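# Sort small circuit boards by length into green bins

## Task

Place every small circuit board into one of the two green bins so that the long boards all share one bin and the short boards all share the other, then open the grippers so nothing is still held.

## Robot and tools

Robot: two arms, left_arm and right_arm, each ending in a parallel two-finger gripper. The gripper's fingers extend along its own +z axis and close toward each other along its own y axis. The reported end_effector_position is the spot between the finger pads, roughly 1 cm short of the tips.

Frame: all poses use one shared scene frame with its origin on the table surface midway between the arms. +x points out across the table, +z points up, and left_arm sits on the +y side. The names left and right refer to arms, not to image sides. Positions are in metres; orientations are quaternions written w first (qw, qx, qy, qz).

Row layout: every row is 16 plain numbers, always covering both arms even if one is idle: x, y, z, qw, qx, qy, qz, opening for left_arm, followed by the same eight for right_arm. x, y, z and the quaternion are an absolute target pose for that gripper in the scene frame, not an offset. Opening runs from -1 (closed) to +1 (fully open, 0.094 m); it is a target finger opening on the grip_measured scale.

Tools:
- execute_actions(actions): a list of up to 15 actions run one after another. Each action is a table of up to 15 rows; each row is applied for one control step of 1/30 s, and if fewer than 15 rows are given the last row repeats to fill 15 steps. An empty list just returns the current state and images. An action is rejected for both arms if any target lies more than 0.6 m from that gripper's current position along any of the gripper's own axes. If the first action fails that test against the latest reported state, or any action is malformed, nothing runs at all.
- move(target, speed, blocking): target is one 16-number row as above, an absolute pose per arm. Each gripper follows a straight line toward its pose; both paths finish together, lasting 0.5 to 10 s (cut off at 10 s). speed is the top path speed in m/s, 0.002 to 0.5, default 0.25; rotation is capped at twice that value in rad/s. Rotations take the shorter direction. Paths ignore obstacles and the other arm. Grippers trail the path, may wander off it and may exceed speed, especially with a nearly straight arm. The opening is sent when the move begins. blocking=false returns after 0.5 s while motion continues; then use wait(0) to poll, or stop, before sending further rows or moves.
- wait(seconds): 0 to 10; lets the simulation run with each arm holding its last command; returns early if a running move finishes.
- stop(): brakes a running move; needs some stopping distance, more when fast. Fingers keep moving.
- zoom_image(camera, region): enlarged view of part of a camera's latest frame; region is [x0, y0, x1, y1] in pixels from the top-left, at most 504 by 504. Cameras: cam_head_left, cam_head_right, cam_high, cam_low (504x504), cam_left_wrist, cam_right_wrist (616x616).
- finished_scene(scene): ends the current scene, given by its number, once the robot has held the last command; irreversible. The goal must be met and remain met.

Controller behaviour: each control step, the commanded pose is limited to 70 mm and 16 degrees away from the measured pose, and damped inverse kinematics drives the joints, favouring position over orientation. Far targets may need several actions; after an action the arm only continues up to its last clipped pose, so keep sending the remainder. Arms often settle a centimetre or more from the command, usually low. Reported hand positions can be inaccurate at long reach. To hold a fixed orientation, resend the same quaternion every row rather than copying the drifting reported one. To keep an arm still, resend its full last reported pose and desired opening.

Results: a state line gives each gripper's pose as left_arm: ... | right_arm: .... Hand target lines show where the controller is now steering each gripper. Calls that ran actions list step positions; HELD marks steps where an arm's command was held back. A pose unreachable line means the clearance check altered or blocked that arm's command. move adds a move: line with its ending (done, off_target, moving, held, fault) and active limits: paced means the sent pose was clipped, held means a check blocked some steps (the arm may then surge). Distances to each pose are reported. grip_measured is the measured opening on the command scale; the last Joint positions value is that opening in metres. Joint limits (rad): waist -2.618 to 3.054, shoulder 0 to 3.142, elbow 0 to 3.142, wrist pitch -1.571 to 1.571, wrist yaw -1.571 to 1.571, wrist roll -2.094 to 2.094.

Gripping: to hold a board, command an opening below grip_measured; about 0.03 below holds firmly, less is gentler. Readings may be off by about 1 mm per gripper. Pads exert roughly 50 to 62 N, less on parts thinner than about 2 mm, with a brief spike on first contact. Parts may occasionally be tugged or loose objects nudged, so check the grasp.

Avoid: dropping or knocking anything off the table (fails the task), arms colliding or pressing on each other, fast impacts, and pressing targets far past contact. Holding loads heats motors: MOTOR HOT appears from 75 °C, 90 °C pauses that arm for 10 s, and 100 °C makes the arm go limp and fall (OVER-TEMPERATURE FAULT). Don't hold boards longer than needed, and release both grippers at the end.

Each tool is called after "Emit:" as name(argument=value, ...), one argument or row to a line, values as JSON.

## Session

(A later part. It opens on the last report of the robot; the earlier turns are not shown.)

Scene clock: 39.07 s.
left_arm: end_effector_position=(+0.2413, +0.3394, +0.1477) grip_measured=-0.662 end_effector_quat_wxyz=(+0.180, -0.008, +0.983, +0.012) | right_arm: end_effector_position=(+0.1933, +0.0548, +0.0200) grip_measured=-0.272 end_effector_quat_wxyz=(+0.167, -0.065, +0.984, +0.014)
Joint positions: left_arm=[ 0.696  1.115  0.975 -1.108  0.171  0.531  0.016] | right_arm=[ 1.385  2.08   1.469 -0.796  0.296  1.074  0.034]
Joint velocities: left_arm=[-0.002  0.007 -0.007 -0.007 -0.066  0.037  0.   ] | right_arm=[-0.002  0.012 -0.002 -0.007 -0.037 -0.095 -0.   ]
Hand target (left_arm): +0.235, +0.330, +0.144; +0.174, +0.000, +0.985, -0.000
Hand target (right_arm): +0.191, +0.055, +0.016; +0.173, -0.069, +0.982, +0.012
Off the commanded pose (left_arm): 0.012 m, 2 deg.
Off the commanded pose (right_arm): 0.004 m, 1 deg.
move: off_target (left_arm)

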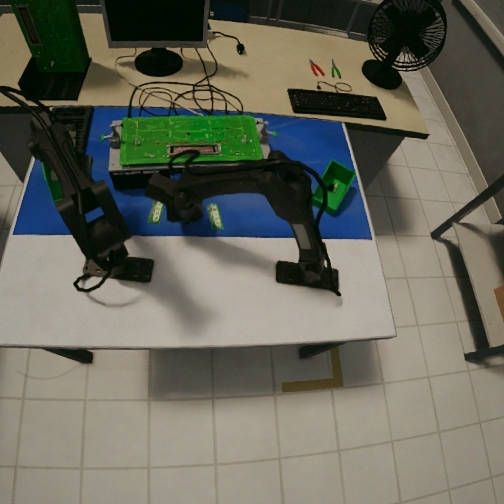

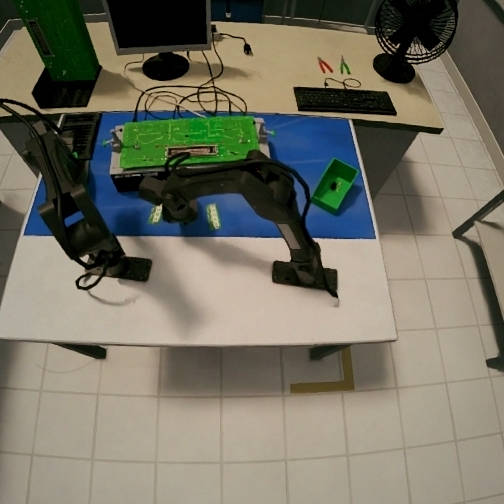

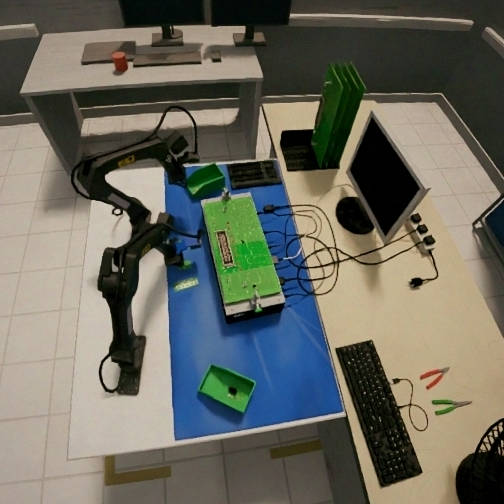

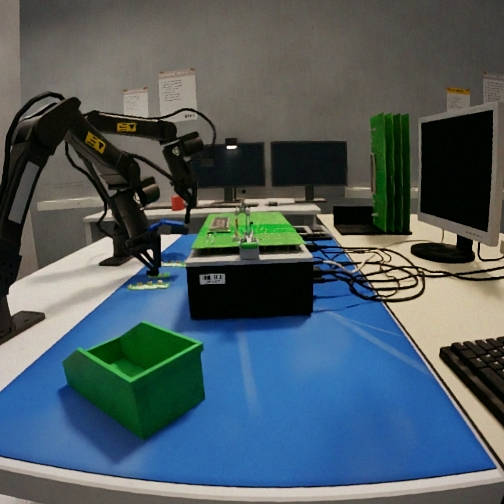

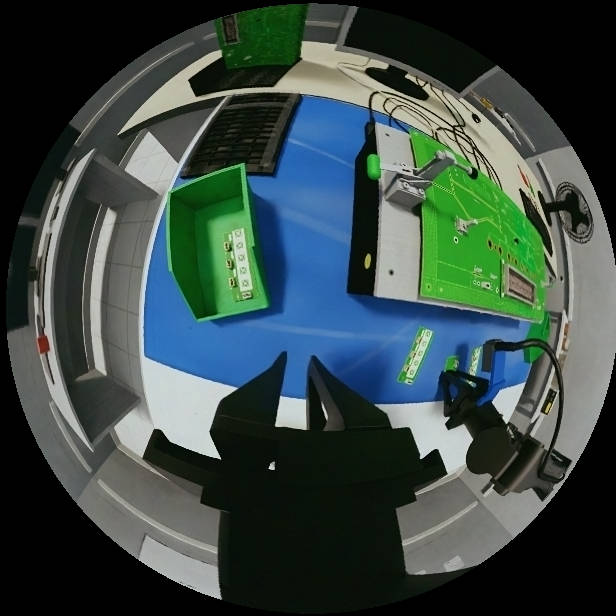

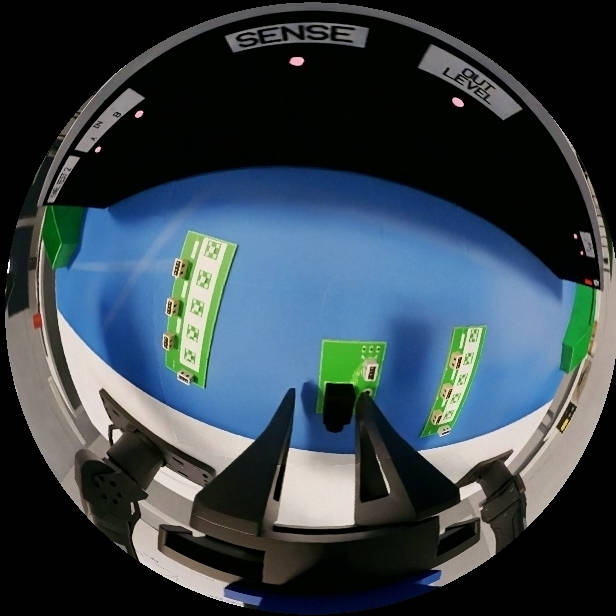

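Emit:
execute_actions(
  actions=[
    [[0.235,0.33,0.145,0.1736,0,0.9848,0,-0.66,0.1915,0.053,0.016,0.1732,-0.0689,0.9824,0.0121,-0.27],[0.235,0.33,0.145,0.1736,0,0.9848,0,-0.66,0.1915,0.051,0.016,0.1732,-0.0689,0.9824,0.0121,-0.27],[0.235,0.33,0.145,0.1736,0,0.9848,0,-0.66,0.1915,0.049,0.015,0.1732,-0.0689,0.9824,0.0121,-0.27],[0.235,0.33,0.145,0.1736,0,0.9848,0,-0.66,0.1915,0.048,0.014,0.1732,-0.0689,0.9824,0.0121,-0.27],[0.235,0.33,0.145,0.1736,0,0.9848,0,-0.66,0.191,0.0475,0.013,0.1732,-0.0689,0.9824,0.0121,-0.27],[0.235,0.33,0.145,0.1736,0,0.9848,0,-0.66,0.191,0.0475,0.012,0.1732,-0.0689,0.9824,0.0121,-0.27]],
  ],
)

Emit:
zoom_image(
  camera="cam_right_wrist",
  region=[240,280,420,460],
)

Scene clock: 40.27 s.
left_arm: end_effector_position=(+0.2399, +0.3385, +0.1471) grip_measured=-0.662 end_effector_quat_wxyz=(+0.177, -0.008, +0.984, +0.011) | right_arm: end_effector_position=(+0.1913, +0.0479, +0.0110) grip_measured=-0.272 end_effector_quat_wxyz=(+0.165, -0.066, +0.984, +0.008)
Joint positions: left_arm=[ 0.696  1.115  0.975 -1.116  0.171  0.532  0.016] | right_arm=[ 1.385  2.078  1.428 -0.77   0.298  1.074  0.034]
Joint velocities: left_arm=[ 0.002  0.002  0.007 -0.095 -0.051 -0.051  0.001] | right_arm=[ 0.012 -0.002 -0.007  0.037  0.051 -0.037 -0.   ]
Hand target (left_arm): +0.235, +0.330, +0.145; +0.174, -0.000, +0.985, +0.000
Hand target (right_arm): +0.191, +0.047, +0.012; +0.173, -0.069, +0.982, +0.012
Off the commanded pose (left_arm): 0.010 m, 2 deg.
Off the commanded pose (right_arm): 0.001 m, 1 deg.
Step readings (end_effector_position):
0: left_arm (+0.2411, +0.3393, +0.1476) | right_arm (+0.1933, +0.0549, +0.0200)
1: left_arm (+0.2410, +0.3392, +0.1476) | right_arm (+0.1933, +0.0549, +0.0200)
2: left_arm (+0.2408, +0.3391, +0.1475) | right_arm (+0.1933, +0.0548, +0.0195)
4: left_arm (+0.2404, +0.3389, +0.1473) | right_arm (+0.1927, +0.0530, +0.0164)
8: left_arm (+0.2401, +0.3386, +0.1472) | right_arm (+0.1908, +0.0471, +0.0104)
15: end_effector_position above

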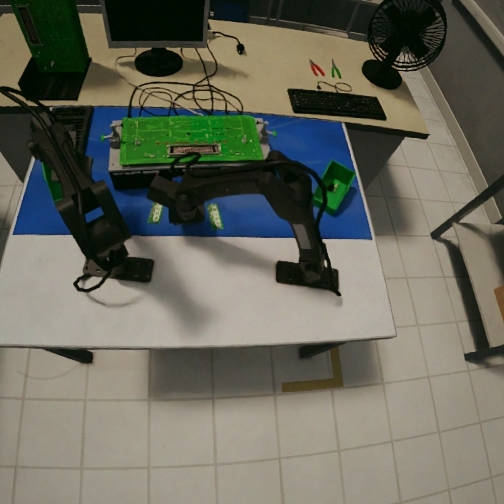

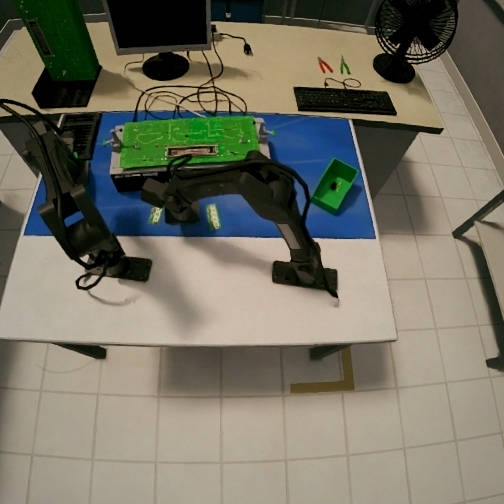

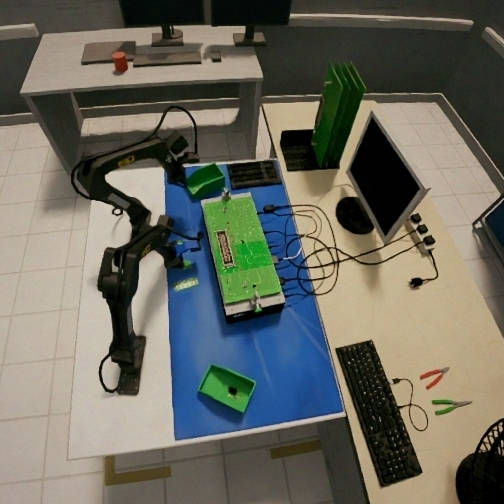

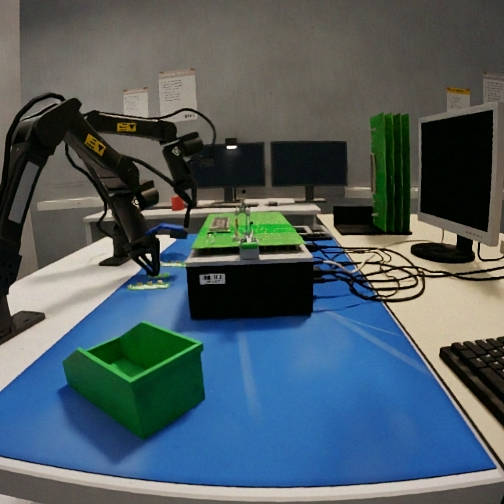

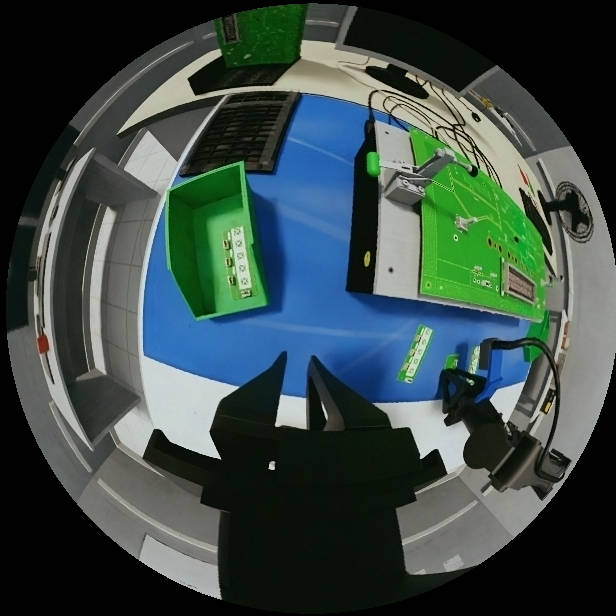

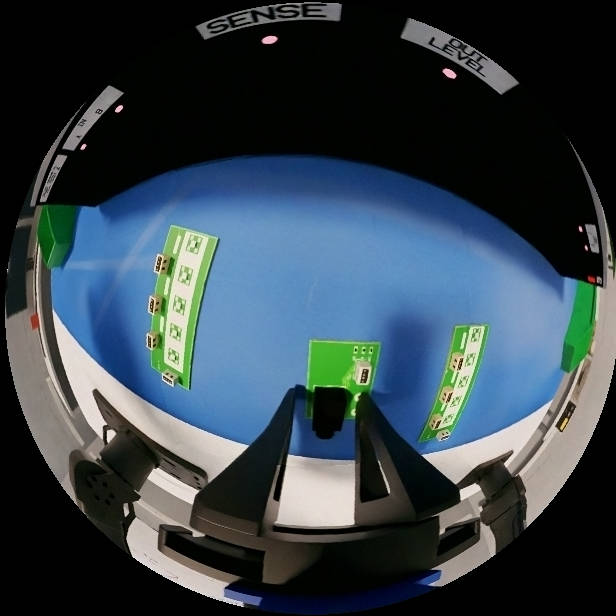

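Region (240, 280, 420, 460) of cam_right_wrist's 616x616 image, scaled by 2.800, with more detail than that image has.

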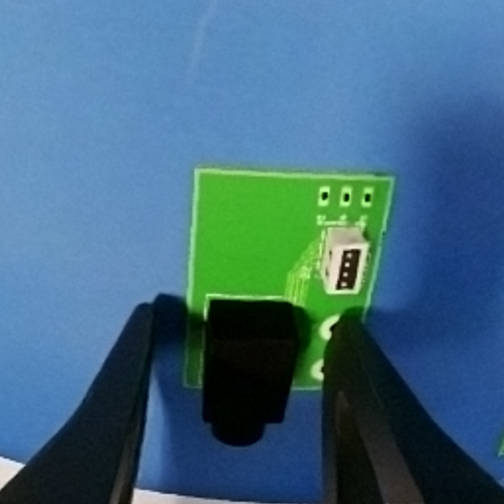

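Emit:
execute_actions(
  actions=[
    [[0.235,0.33,0.145,0.1736,0,0.9848,0,-0.66,0.191,0.0485,0.014,0.1732,-0.0689,0.9824,0.0121,-0.3],[0.235,0.33,0.145,0.1736,0,0.9848,0,-0.66,0.191,0.049,0.016,0.1732,-0.0689,0.9824,0.0121,-0.33],[0.235,0.33,0.145,0.1736,0,0.9848,0,-0.66,0.191,0.0495,0.018,0.1732,-0.0689,0.9824,0.0121,-0.36],[0.235,0.33,0.145,0.1736,0,0.9848,0,-0.66,0.191,0.05,0.019,0.1732,-0.0689,0.9824,0.0121,-0.39],[0.235,0.33,0.145,0.1736,0,0.9848,0,-0.66,0.191,0.05,0.019,0.1732,-0.0689,0.9824,0.0121,-0.42],[0.235,0.33,0.145,0.1736,0,0.9848,0,-0.66,0.191,0.05,0.019,0.1732,-0.0689,0.9824,0.0121,-0.45],[0.235,0.33,0.145,0.1736,0,0.9848,0,-0.66,0.191,0.05,0.019,0.1732,-0.0689,0.9824,0.0121,-0.48],[0.235,0.33,0.145,0.1736,0,0.9848,0,-0.66,0.191,0.05,0.019,0.1732,-0.0689,0.9824,0.0121,-0.52],[0.235,0.33,0.145,0.1736,0,0.9848,0,-0.66,0.191,0.05,0.019,0.1732,-0.0689,0.9824,0.0121,-0.56],[0.235,0.33,0.145,0.1736,0,0.9848,0,-0.66,0.191,0.05,0.019,0.1732,-0.0689,0.9824,0.0121,-0.6],[0.235,0.33,0.145,0.1736,0,0.9848,0,-0.66,0.191,0.05,0.019,0.1732,-0.0689,0.9824,0.0121,-0.63],[0.235,0.33,0.145,0.1736,0,0.9848,0,-0.66,0.191,0.05,0.019,0.1732,-0.0689,0.9824,0.0121,-0.66],[0.235,0.33,0.145,0.1736,0,0.9848,0,-0.66,0.191,0.05,0.019,0.1732,-0.0689,0.9824,0.0121,-0.68],[0.235,0.33,0.145,0.1736,0,0.9848,0,-0.66,0.191,0.05,0.019,0.1732,-0.0689,0.9824,0.0121,-0.7],[0.235,0.33,0.145,0.1736,0,0.9848,0,-0.66,0.191,0.05,0.019,0.1732,-0.0689,0.9824,0.0121,-0.715]],
    [[0.235,0.33,0.145,0.1736,0,0.9848,0,-0.66,0.191,0.05,0.019,0.1732,-0.0689,0.9824,0.0121,-0.73],[0.235,0.33,0.145,0.1736,0,0.9848,0,-0.66,0.191,0.05,0.019,0.1732,-0.0689,0.9824,0.0121,-0.745]],
  ],
)

Emit:
zoom_image(
  camera="cam_right_wrist",
  region=[240,280,420,460],
)

Scene clock: 42.17 s.
left_arm: end_effector_position=(+0.2398, +0.3384, +0.1471) grip_measured=-0.662 end_effector_quat_wxyz=(+0.177, -0.008, +0.984, +0.010) | right_arm: end_effector_position=(+0.1913, +0.0476, +0.0110) grip_measured=-0.694 end_effector_quat_wxyz=(+0.166, -0.066, +0.984, +0.007)
Joint positions: left_arm=[ 0.696  1.115  0.975 -1.116  0.171  0.532  0.016] | right_arm=[ 1.385  2.078  1.428 -0.771  0.299  1.074  0.014]
Joint velocities: left_arm=[ 0.002  0.007 -0.002 -0.007  0.007 -0.037 -0.   ] | right_arm=[-0.007  0.002  0.002 -0.022 -0.022 -0.007  0.001]
Hand target (left_arm): +0.235, +0.330, +0.145; +0.173, -0.000, +0.985, -0.000
Hand target (right_arm): +0.191, +0.050, +0.019; +0.173, -0.069, +0.982, +0.012
Off the commanded pose (left_arm): 0.010 m, 2 deg.
Off the commanded pose (right_arm): 0.008 m, 1 deg.
Step readings (end_effector_position; steps 1 to 15: 1st action; 16 to 30: 2nd action):
0: left_arm (+0.2398, +0.3385, +0.1471) | right_arm (+0.1913, +0.0480, +0.0110)
1: left_arm (+0.2398, +0.3385, +0.1471) | right_arm (+0.1913, +0.0480, +0.0110)
2: left_arm (+0.2398, +0.3385, +0.1471) | right_arm (+0.1913, +0.0480, +0.0110)
4: left_arm (+0.2398, +0.3385, +0.1471) | right_arm (+0.1913, +0.0480, +0.0110)
8: left_arm (+0.2398, +0.3385, +0.1471) | right_arm (+0.1913, +0.0480, +0.0110)
15: left_arm (+0.2398, +0.3385, +0.1471) | right_arm (+0.1913, +0.0476, +0.0110)
16: left_arm (+0.2398, +0.3385, +0.1471) | right_arm (+0.1913, +0.0476, +0.0110)
17: left_arm (+0.2398, +0.3384, +0.1471) | right_arm (+0.1913, +0.0476, +0.0110)
19: left_arm (+0.2398, +0.3384, +0.1471) | right_arm (+0.1913, +0.0476, +0.0110)
23: left_arm (+0.2398, +0.3384, +0.1471) | right_arm (+0.1913, +0.0476, +0.0110)
30: end_effector_position above

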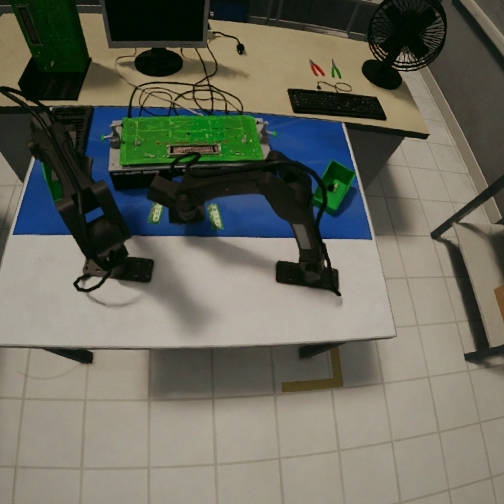

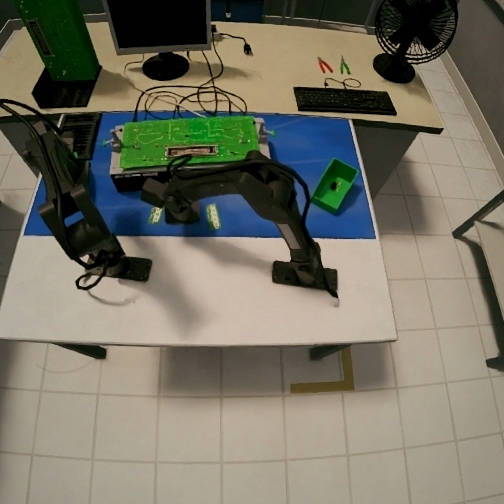

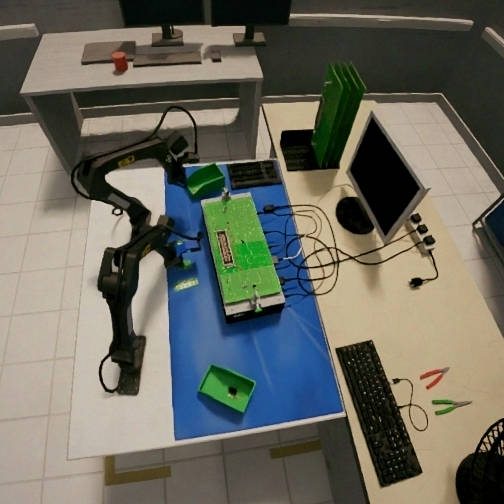

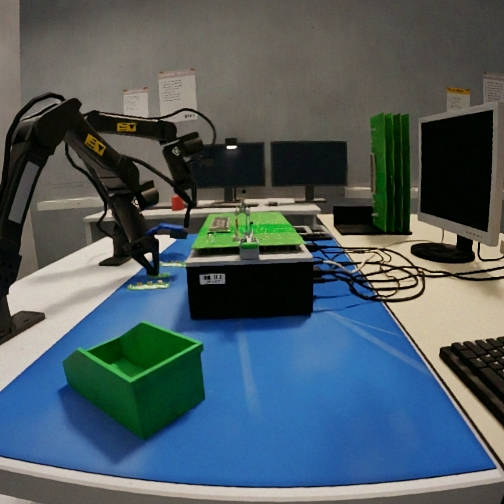

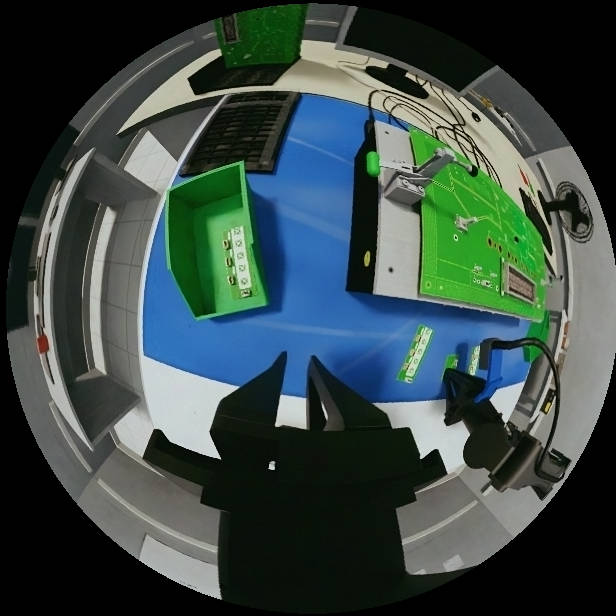

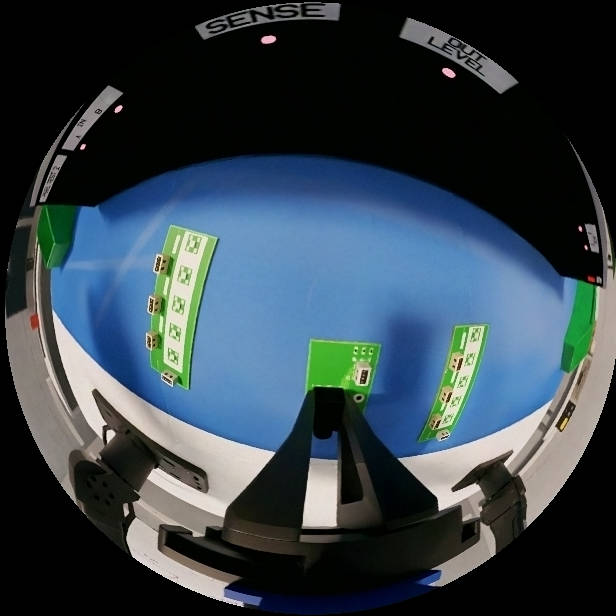

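Region (240, 280, 420, 460) of cam_right_wrist's 616x616 image, scaled by 2.800, with more detail than that image has.

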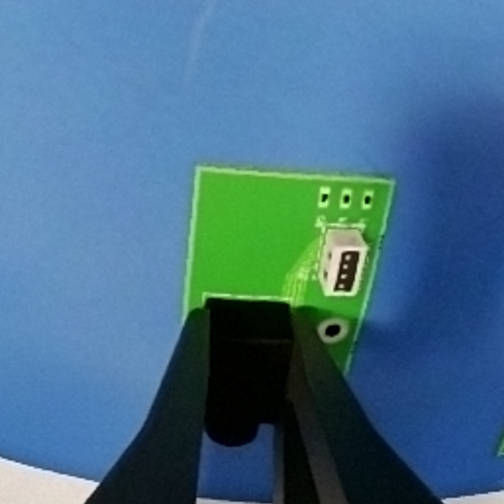

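Emit:
move(
  target=[0.235,0.33,0.145,0.1736,0,0.9848,0,-0.66,0.192,0.045,0.06,0.1732,-0.0689,0.9824,0.0121,-0.745],
  speed=0.07,
)

Scene clock: 43.70 s.
left_arm: end_effector_position=(+0.2398, +0.3384, +0.1471) grip_measured=-0.662 end_effector_quat_wxyz=(+0.177, -0.008, +0.984, +0.010) | right_arm: end_effector_position=(+0.1878, +0.0391, +0.0421) grip_measured=-0.694 end_effector_quat_wxyz=(+0.160, -0.068, +0.985, -0.002)
Joint positions: left_arm=[ 0.696  1.115  0.975 -1.116  0.171  0.532  0.016] | right_arm=[ 1.385  2.02   1.476 -0.898  0.296  1.073  0.014]
Joint velocities: left_arm=[ 0.002  0.007 -0.012  0.007 -0.007  0.007 -0.001] | right_arm=[-0.012  0.002  0.002  0.037  0.081 -0.051  0.   ]
Hand target (left_arm): +0.235, +0.330, +0.145; +0.174, -0.000, +0.985, +0.000
Hand target (right_arm): +0.192, +0.045, +0.060; +0.173, -0.069, +0.982, +0.012
Off the commanded pose (left_arm): 0.010 m, 2 deg.
Off the commanded pose (right_arm): 0.019 m, 2 deg.
move: off_target (right_arm)

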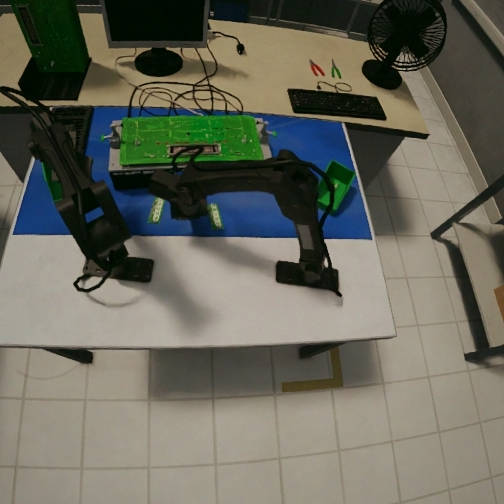

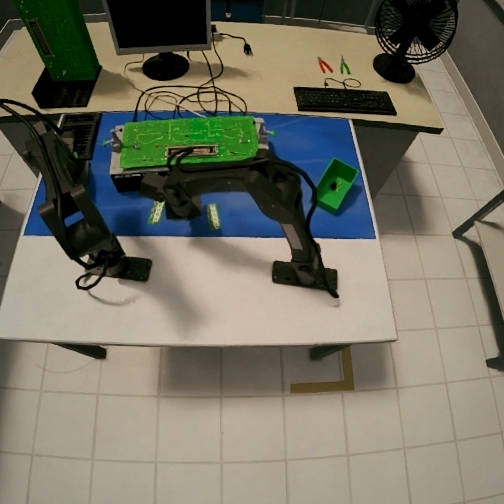

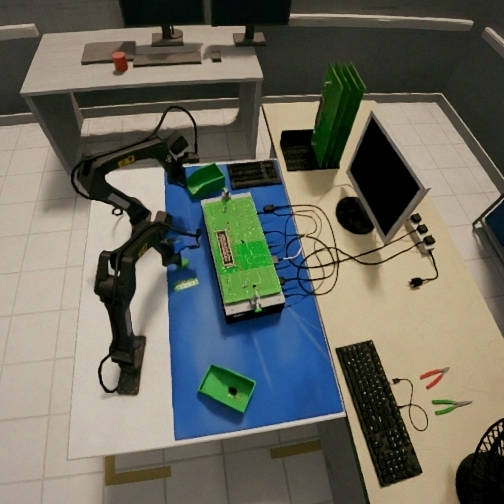

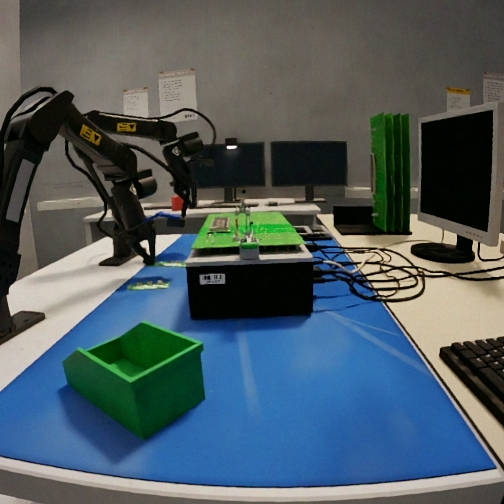

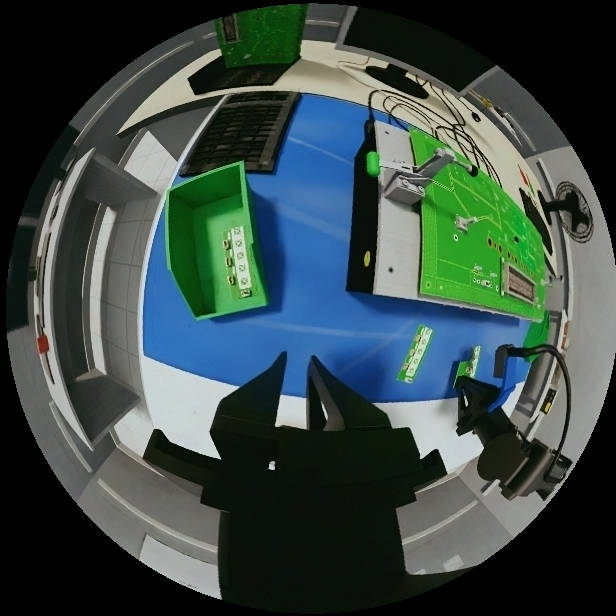

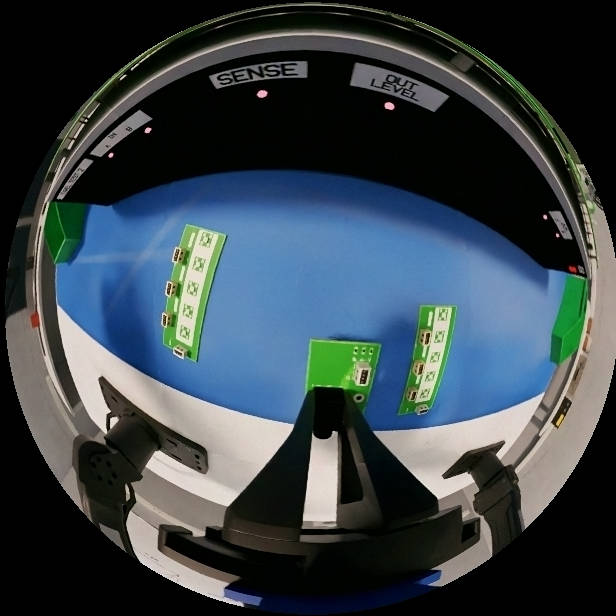

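Emit:
move(
  target=[0.22,0.146,0.05,0.1726,0.1081,0.9789,-0.0191,-0.66,0.225,-0.28,0.145,0.1727,0.0983,0.9799,-0.0173,-0.745],
  speed=0.25,
)

Emit:
zoom_image(
  camera="cam_left_wrist",
  region=[220,240,400,420],
)

Scene clock: 46.27 s.
left_arm: end_effector_position=(+0.2249, +0.1434, +0.0569) grip_measured=-0.662 end_effector_quat_wxyz=(+0.183, +0.108, +0.977, -0.033) | right_arm: end_effector_position=(+0.2312, -0.2755, +0.1419) grip_measured=-0.694 end_effector_quat_wxyz=(+0.160, +0.098, +0.982, -0.016)
Joint positions: left_arm=[-0.405  1.017  0.558 -0.748 -0.085 -0.289  0.016] | right_arm=[ 0.497  1.149  0.984 -1.128  0.164  0.518  0.014]
Joint velocities: left_arm=[ 0.012 -0.017 -0.007  0.022 -0.037 -0.022  0.001] | right_arm=[-0.012  0.007 -0.002 -0.007  0.051 -0.051 -0.001]
Hand target (left_arm): +0.222, +0.146, +0.050; +0.177, +0.107, +0.978, -0.024
Hand target (right_arm): +0.231, -0.279, +0.148; +0.167, +0.099, +0.981, -0.014
Off the commanded pose (left_arm): 0.009 m, 2 deg.
Off the commanded pose (right_arm): 0.008 m, 2 deg.
move: done

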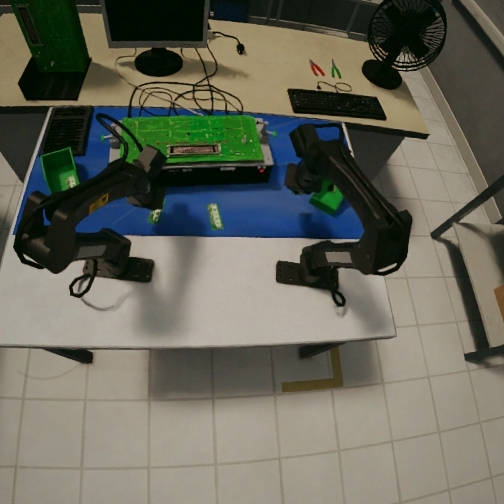

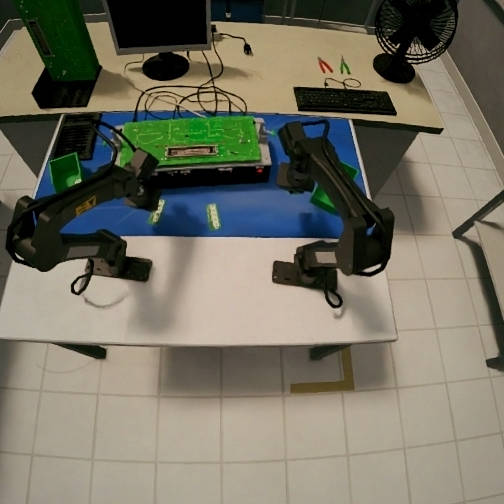

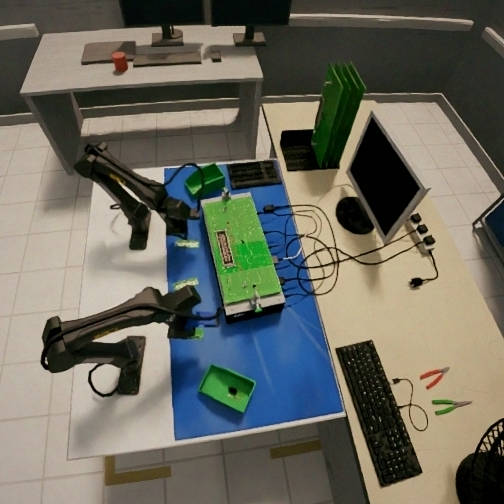

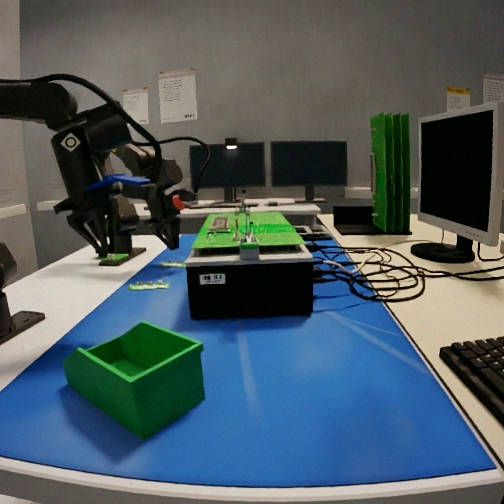

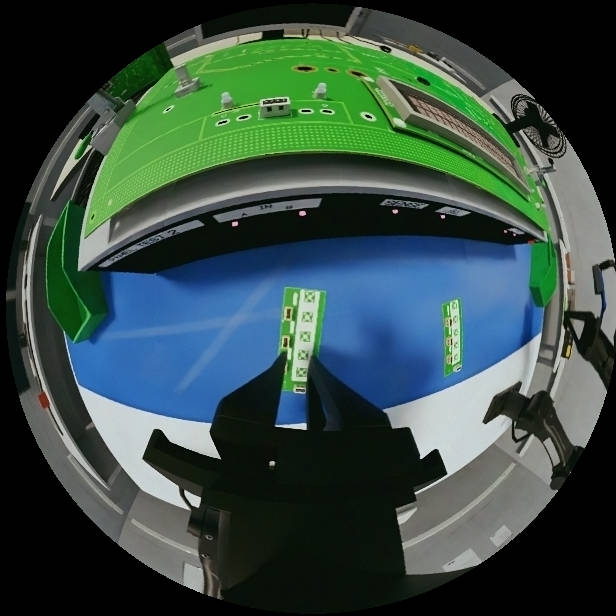

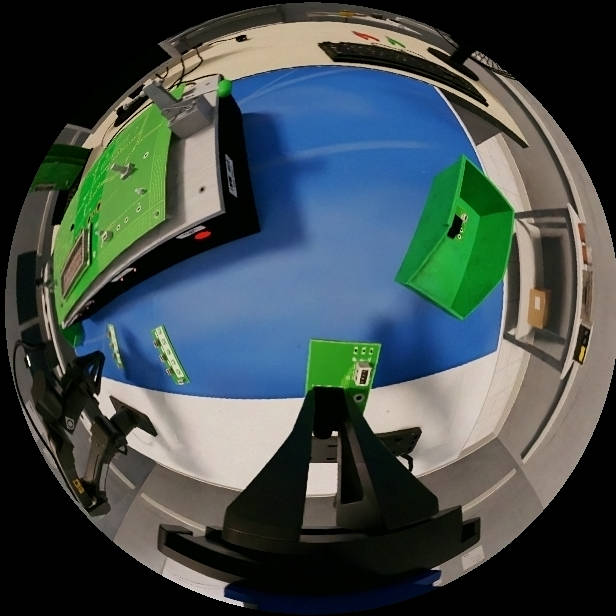

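Region (220, 240, 400, 420) of cam_left_wrist's 616x616 image, scaled by 2.800, with more detail than that image has.

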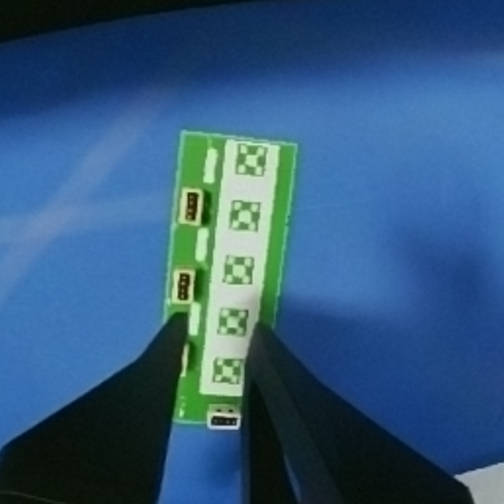

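Emit:
move(
  target=[0.229,0.150,0.026,0.1726,0.1081,0.9789,-0.0191,-0.66,0.305,-0.433,0.11,0.1671,0.2674,0.9478,-0.0471,-0.745],
  speed=0.2,
)

Emit:
zoom_image(
  camera="cam_left_wrist",
  region=[220,240,400,420],
)

Emit:
zoom_image(
  camera="cam_right_wrist",
  region=[200,200,460,460],
)

Scene clock: 48.57 s.
left_arm: end_effector_position=(+0.2318, +0.1448, +0.0333) grip_measured=-0.662 end_effector_quat_wxyz=(+0.180, +0.109, +0.977, -0.027) | right_arm: end_effector_position=(+0.2910, -0.4260, +0.0965) grip_measured=-0.694 end_effector_quat_wxyz=(+0.137, +0.269, +0.952, -0.044)
Joint positions: left_arm=[-0.384  1.091  0.498 -0.622 -0.086 -0.268  0.016] | right_arm=[-0.134  1.448  1.026 -0.872  0.083  0.25   0.014]
Joint velocities: left_arm=[-0.027  0.002 -0.027  0.022 -0.007 -0.007  0.001] | right_arm=[ 0.007 -0.007  0.002  0.051 -0.022  0.037 -0.001]
Hand target (left_arm): +0.229, +0.150, +0.026; +0.172, +0.108, +0.979, -0.019
Hand target (right_arm): +0.306, -0.432, +0.109; +0.165, +0.268, +0.948, -0.043
Off the commanded pose (left_arm): 0.009 m, 1 deg.
Off the commanded pose (right_arm): 0.021 m, 4 deg.
move: off_target (right_arm)

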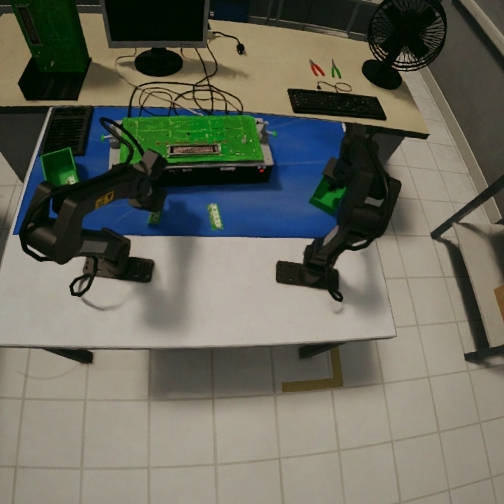

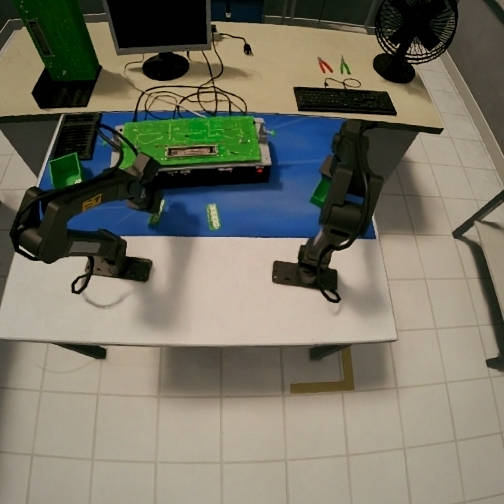

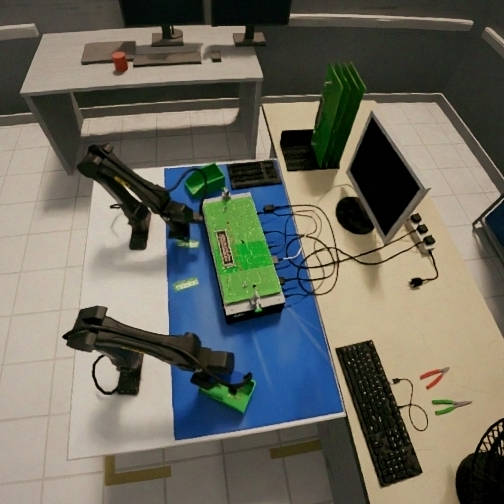

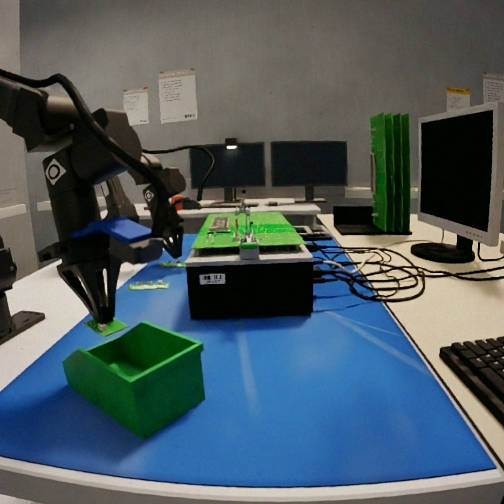

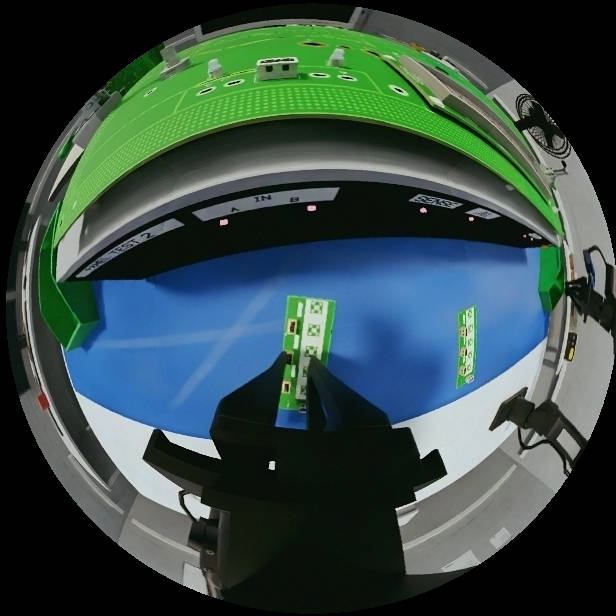

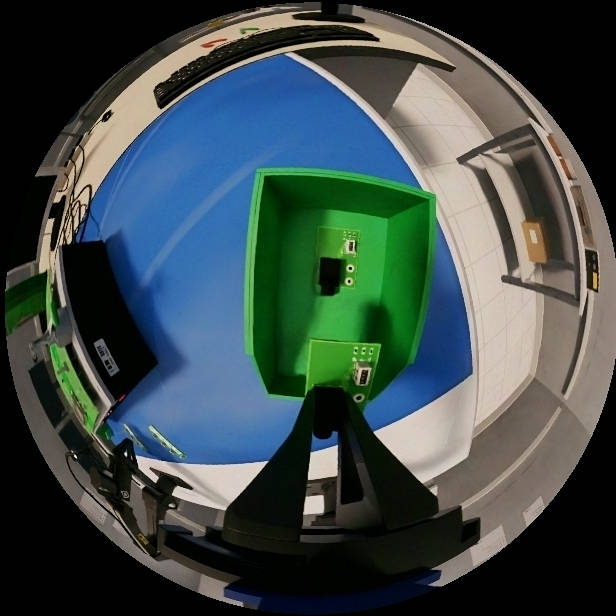

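Region (220, 240, 400, 420) of cam_left_wrist's 616x616 image, scaled by 2.800, with more detail than that image has.

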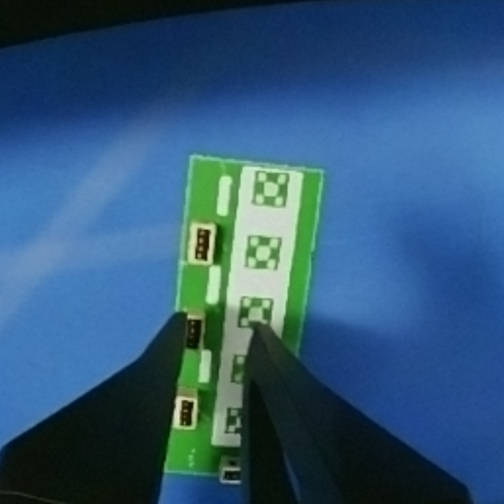

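Region (200, 200, 460, 460) of cam_right_wrist's 616x616 image, scaled by 1.938, with more detail than that image has.

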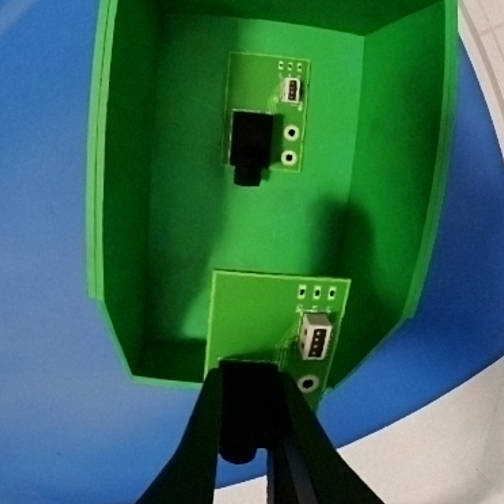

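Emit:
move(
  target=[0.233,0.156,0.026,0.1726,0.1081,0.9789,-0.0191,-0.66,0.298,-0.43,0.052,0.1671,0.2674,0.9478,-0.0471,-0.745],
  speed=0.1,
)

Emit:
zoom_image(
  camera="cam_left_wrist",
  region=[220,240,400,420],
)

Emit:
zoom_image(
  camera="cam_right_wrist",
  region=[200,200,460,460],
)

Scene clock: 50.73 s.
left_arm: end_effector_position=(+0.2372, +0.1534, +0.0339) grip_measured=-0.662 end_effector_quat_wxyz=(+0.184, +0.107, +0.977, -0.020) | right_arm: end_effector_position=(+0.2958, -0.4272, +0.0542) grip_measured=-0.694 end_effector_quat_wxyz=(+0.161, +0.268, +0.949, -0.044)
Joint positions: left_arm=[-0.338  1.091  0.498 -0.615 -0.086 -0.225  0.016] | right_arm=[-0.134  1.472  0.857 -0.63   0.082  0.25   0.014]
Joint velocities: left_arm=[ 0.012 -0.012 -0.042 -0.051 -0.007  0.007 -0.001] | right_arm=[ 0.017  0.007  0.007 -0.022 -0.007  0.007  0.001]
Hand target (left_arm): +0.233, +0.156, +0.026; +0.173, +0.108, +0.979, -0.019
Hand target (right_arm): +0.297, -0.430, +0.052; +0.167, +0.268, +0.948, -0.048
Off the commanded pose (left_arm): 0.009 m, 1 deg.
Off the commanded pose (right_arm): 0.004 m, 1 deg.
move: done

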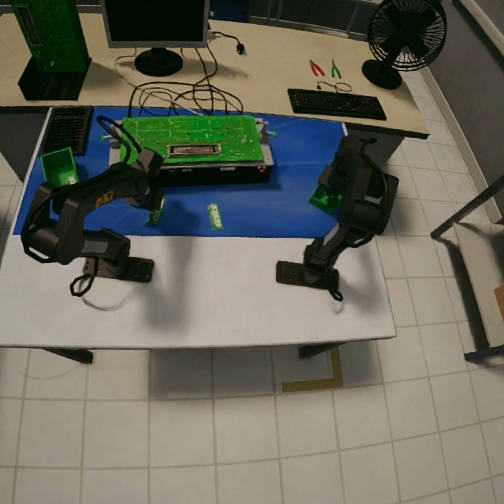

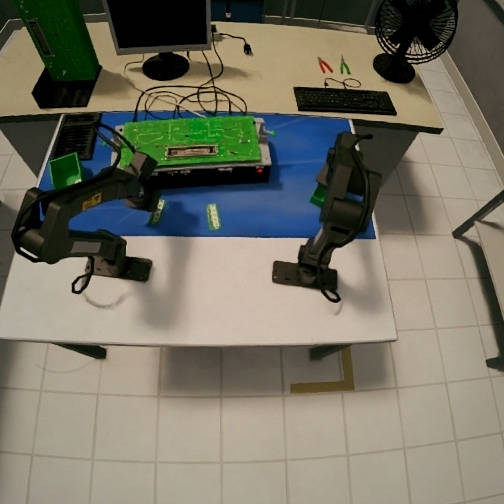

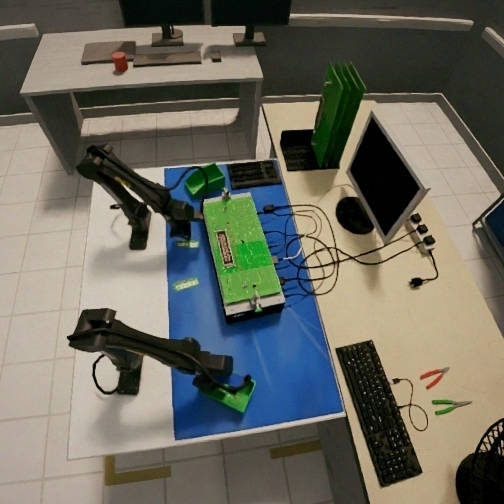

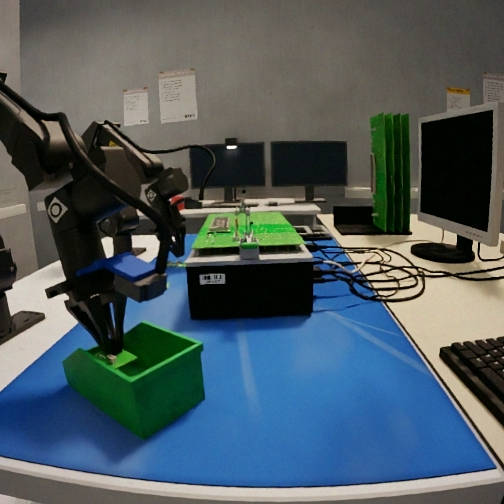

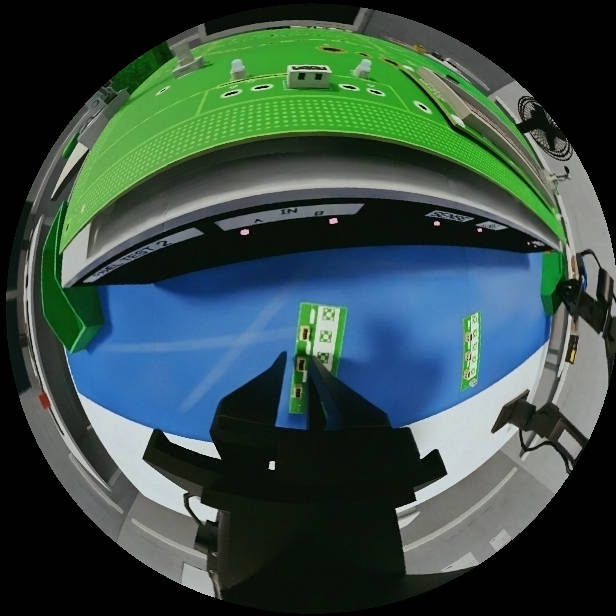

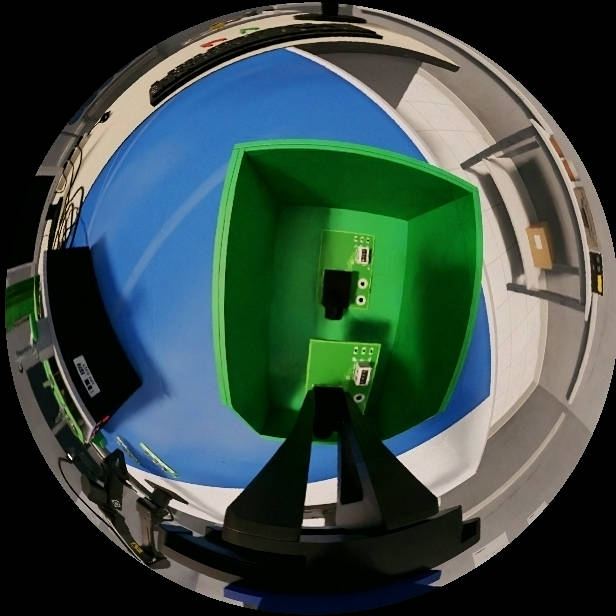

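Region (220, 240, 400, 420) of cam_left_wrist's 616x616 image, scaled by 2.800, with more detail than that image has.

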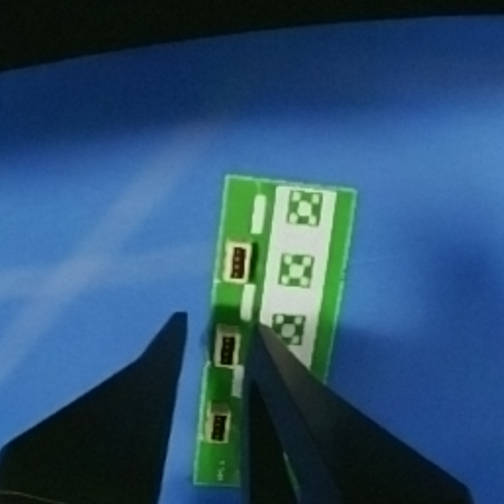

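Region (200, 200, 460, 460) of cam_right_wrist's 616x616 image, scaled by 1.938, with more detail than that image has.

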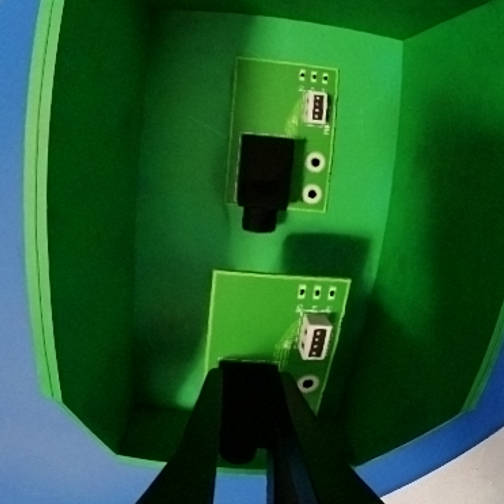

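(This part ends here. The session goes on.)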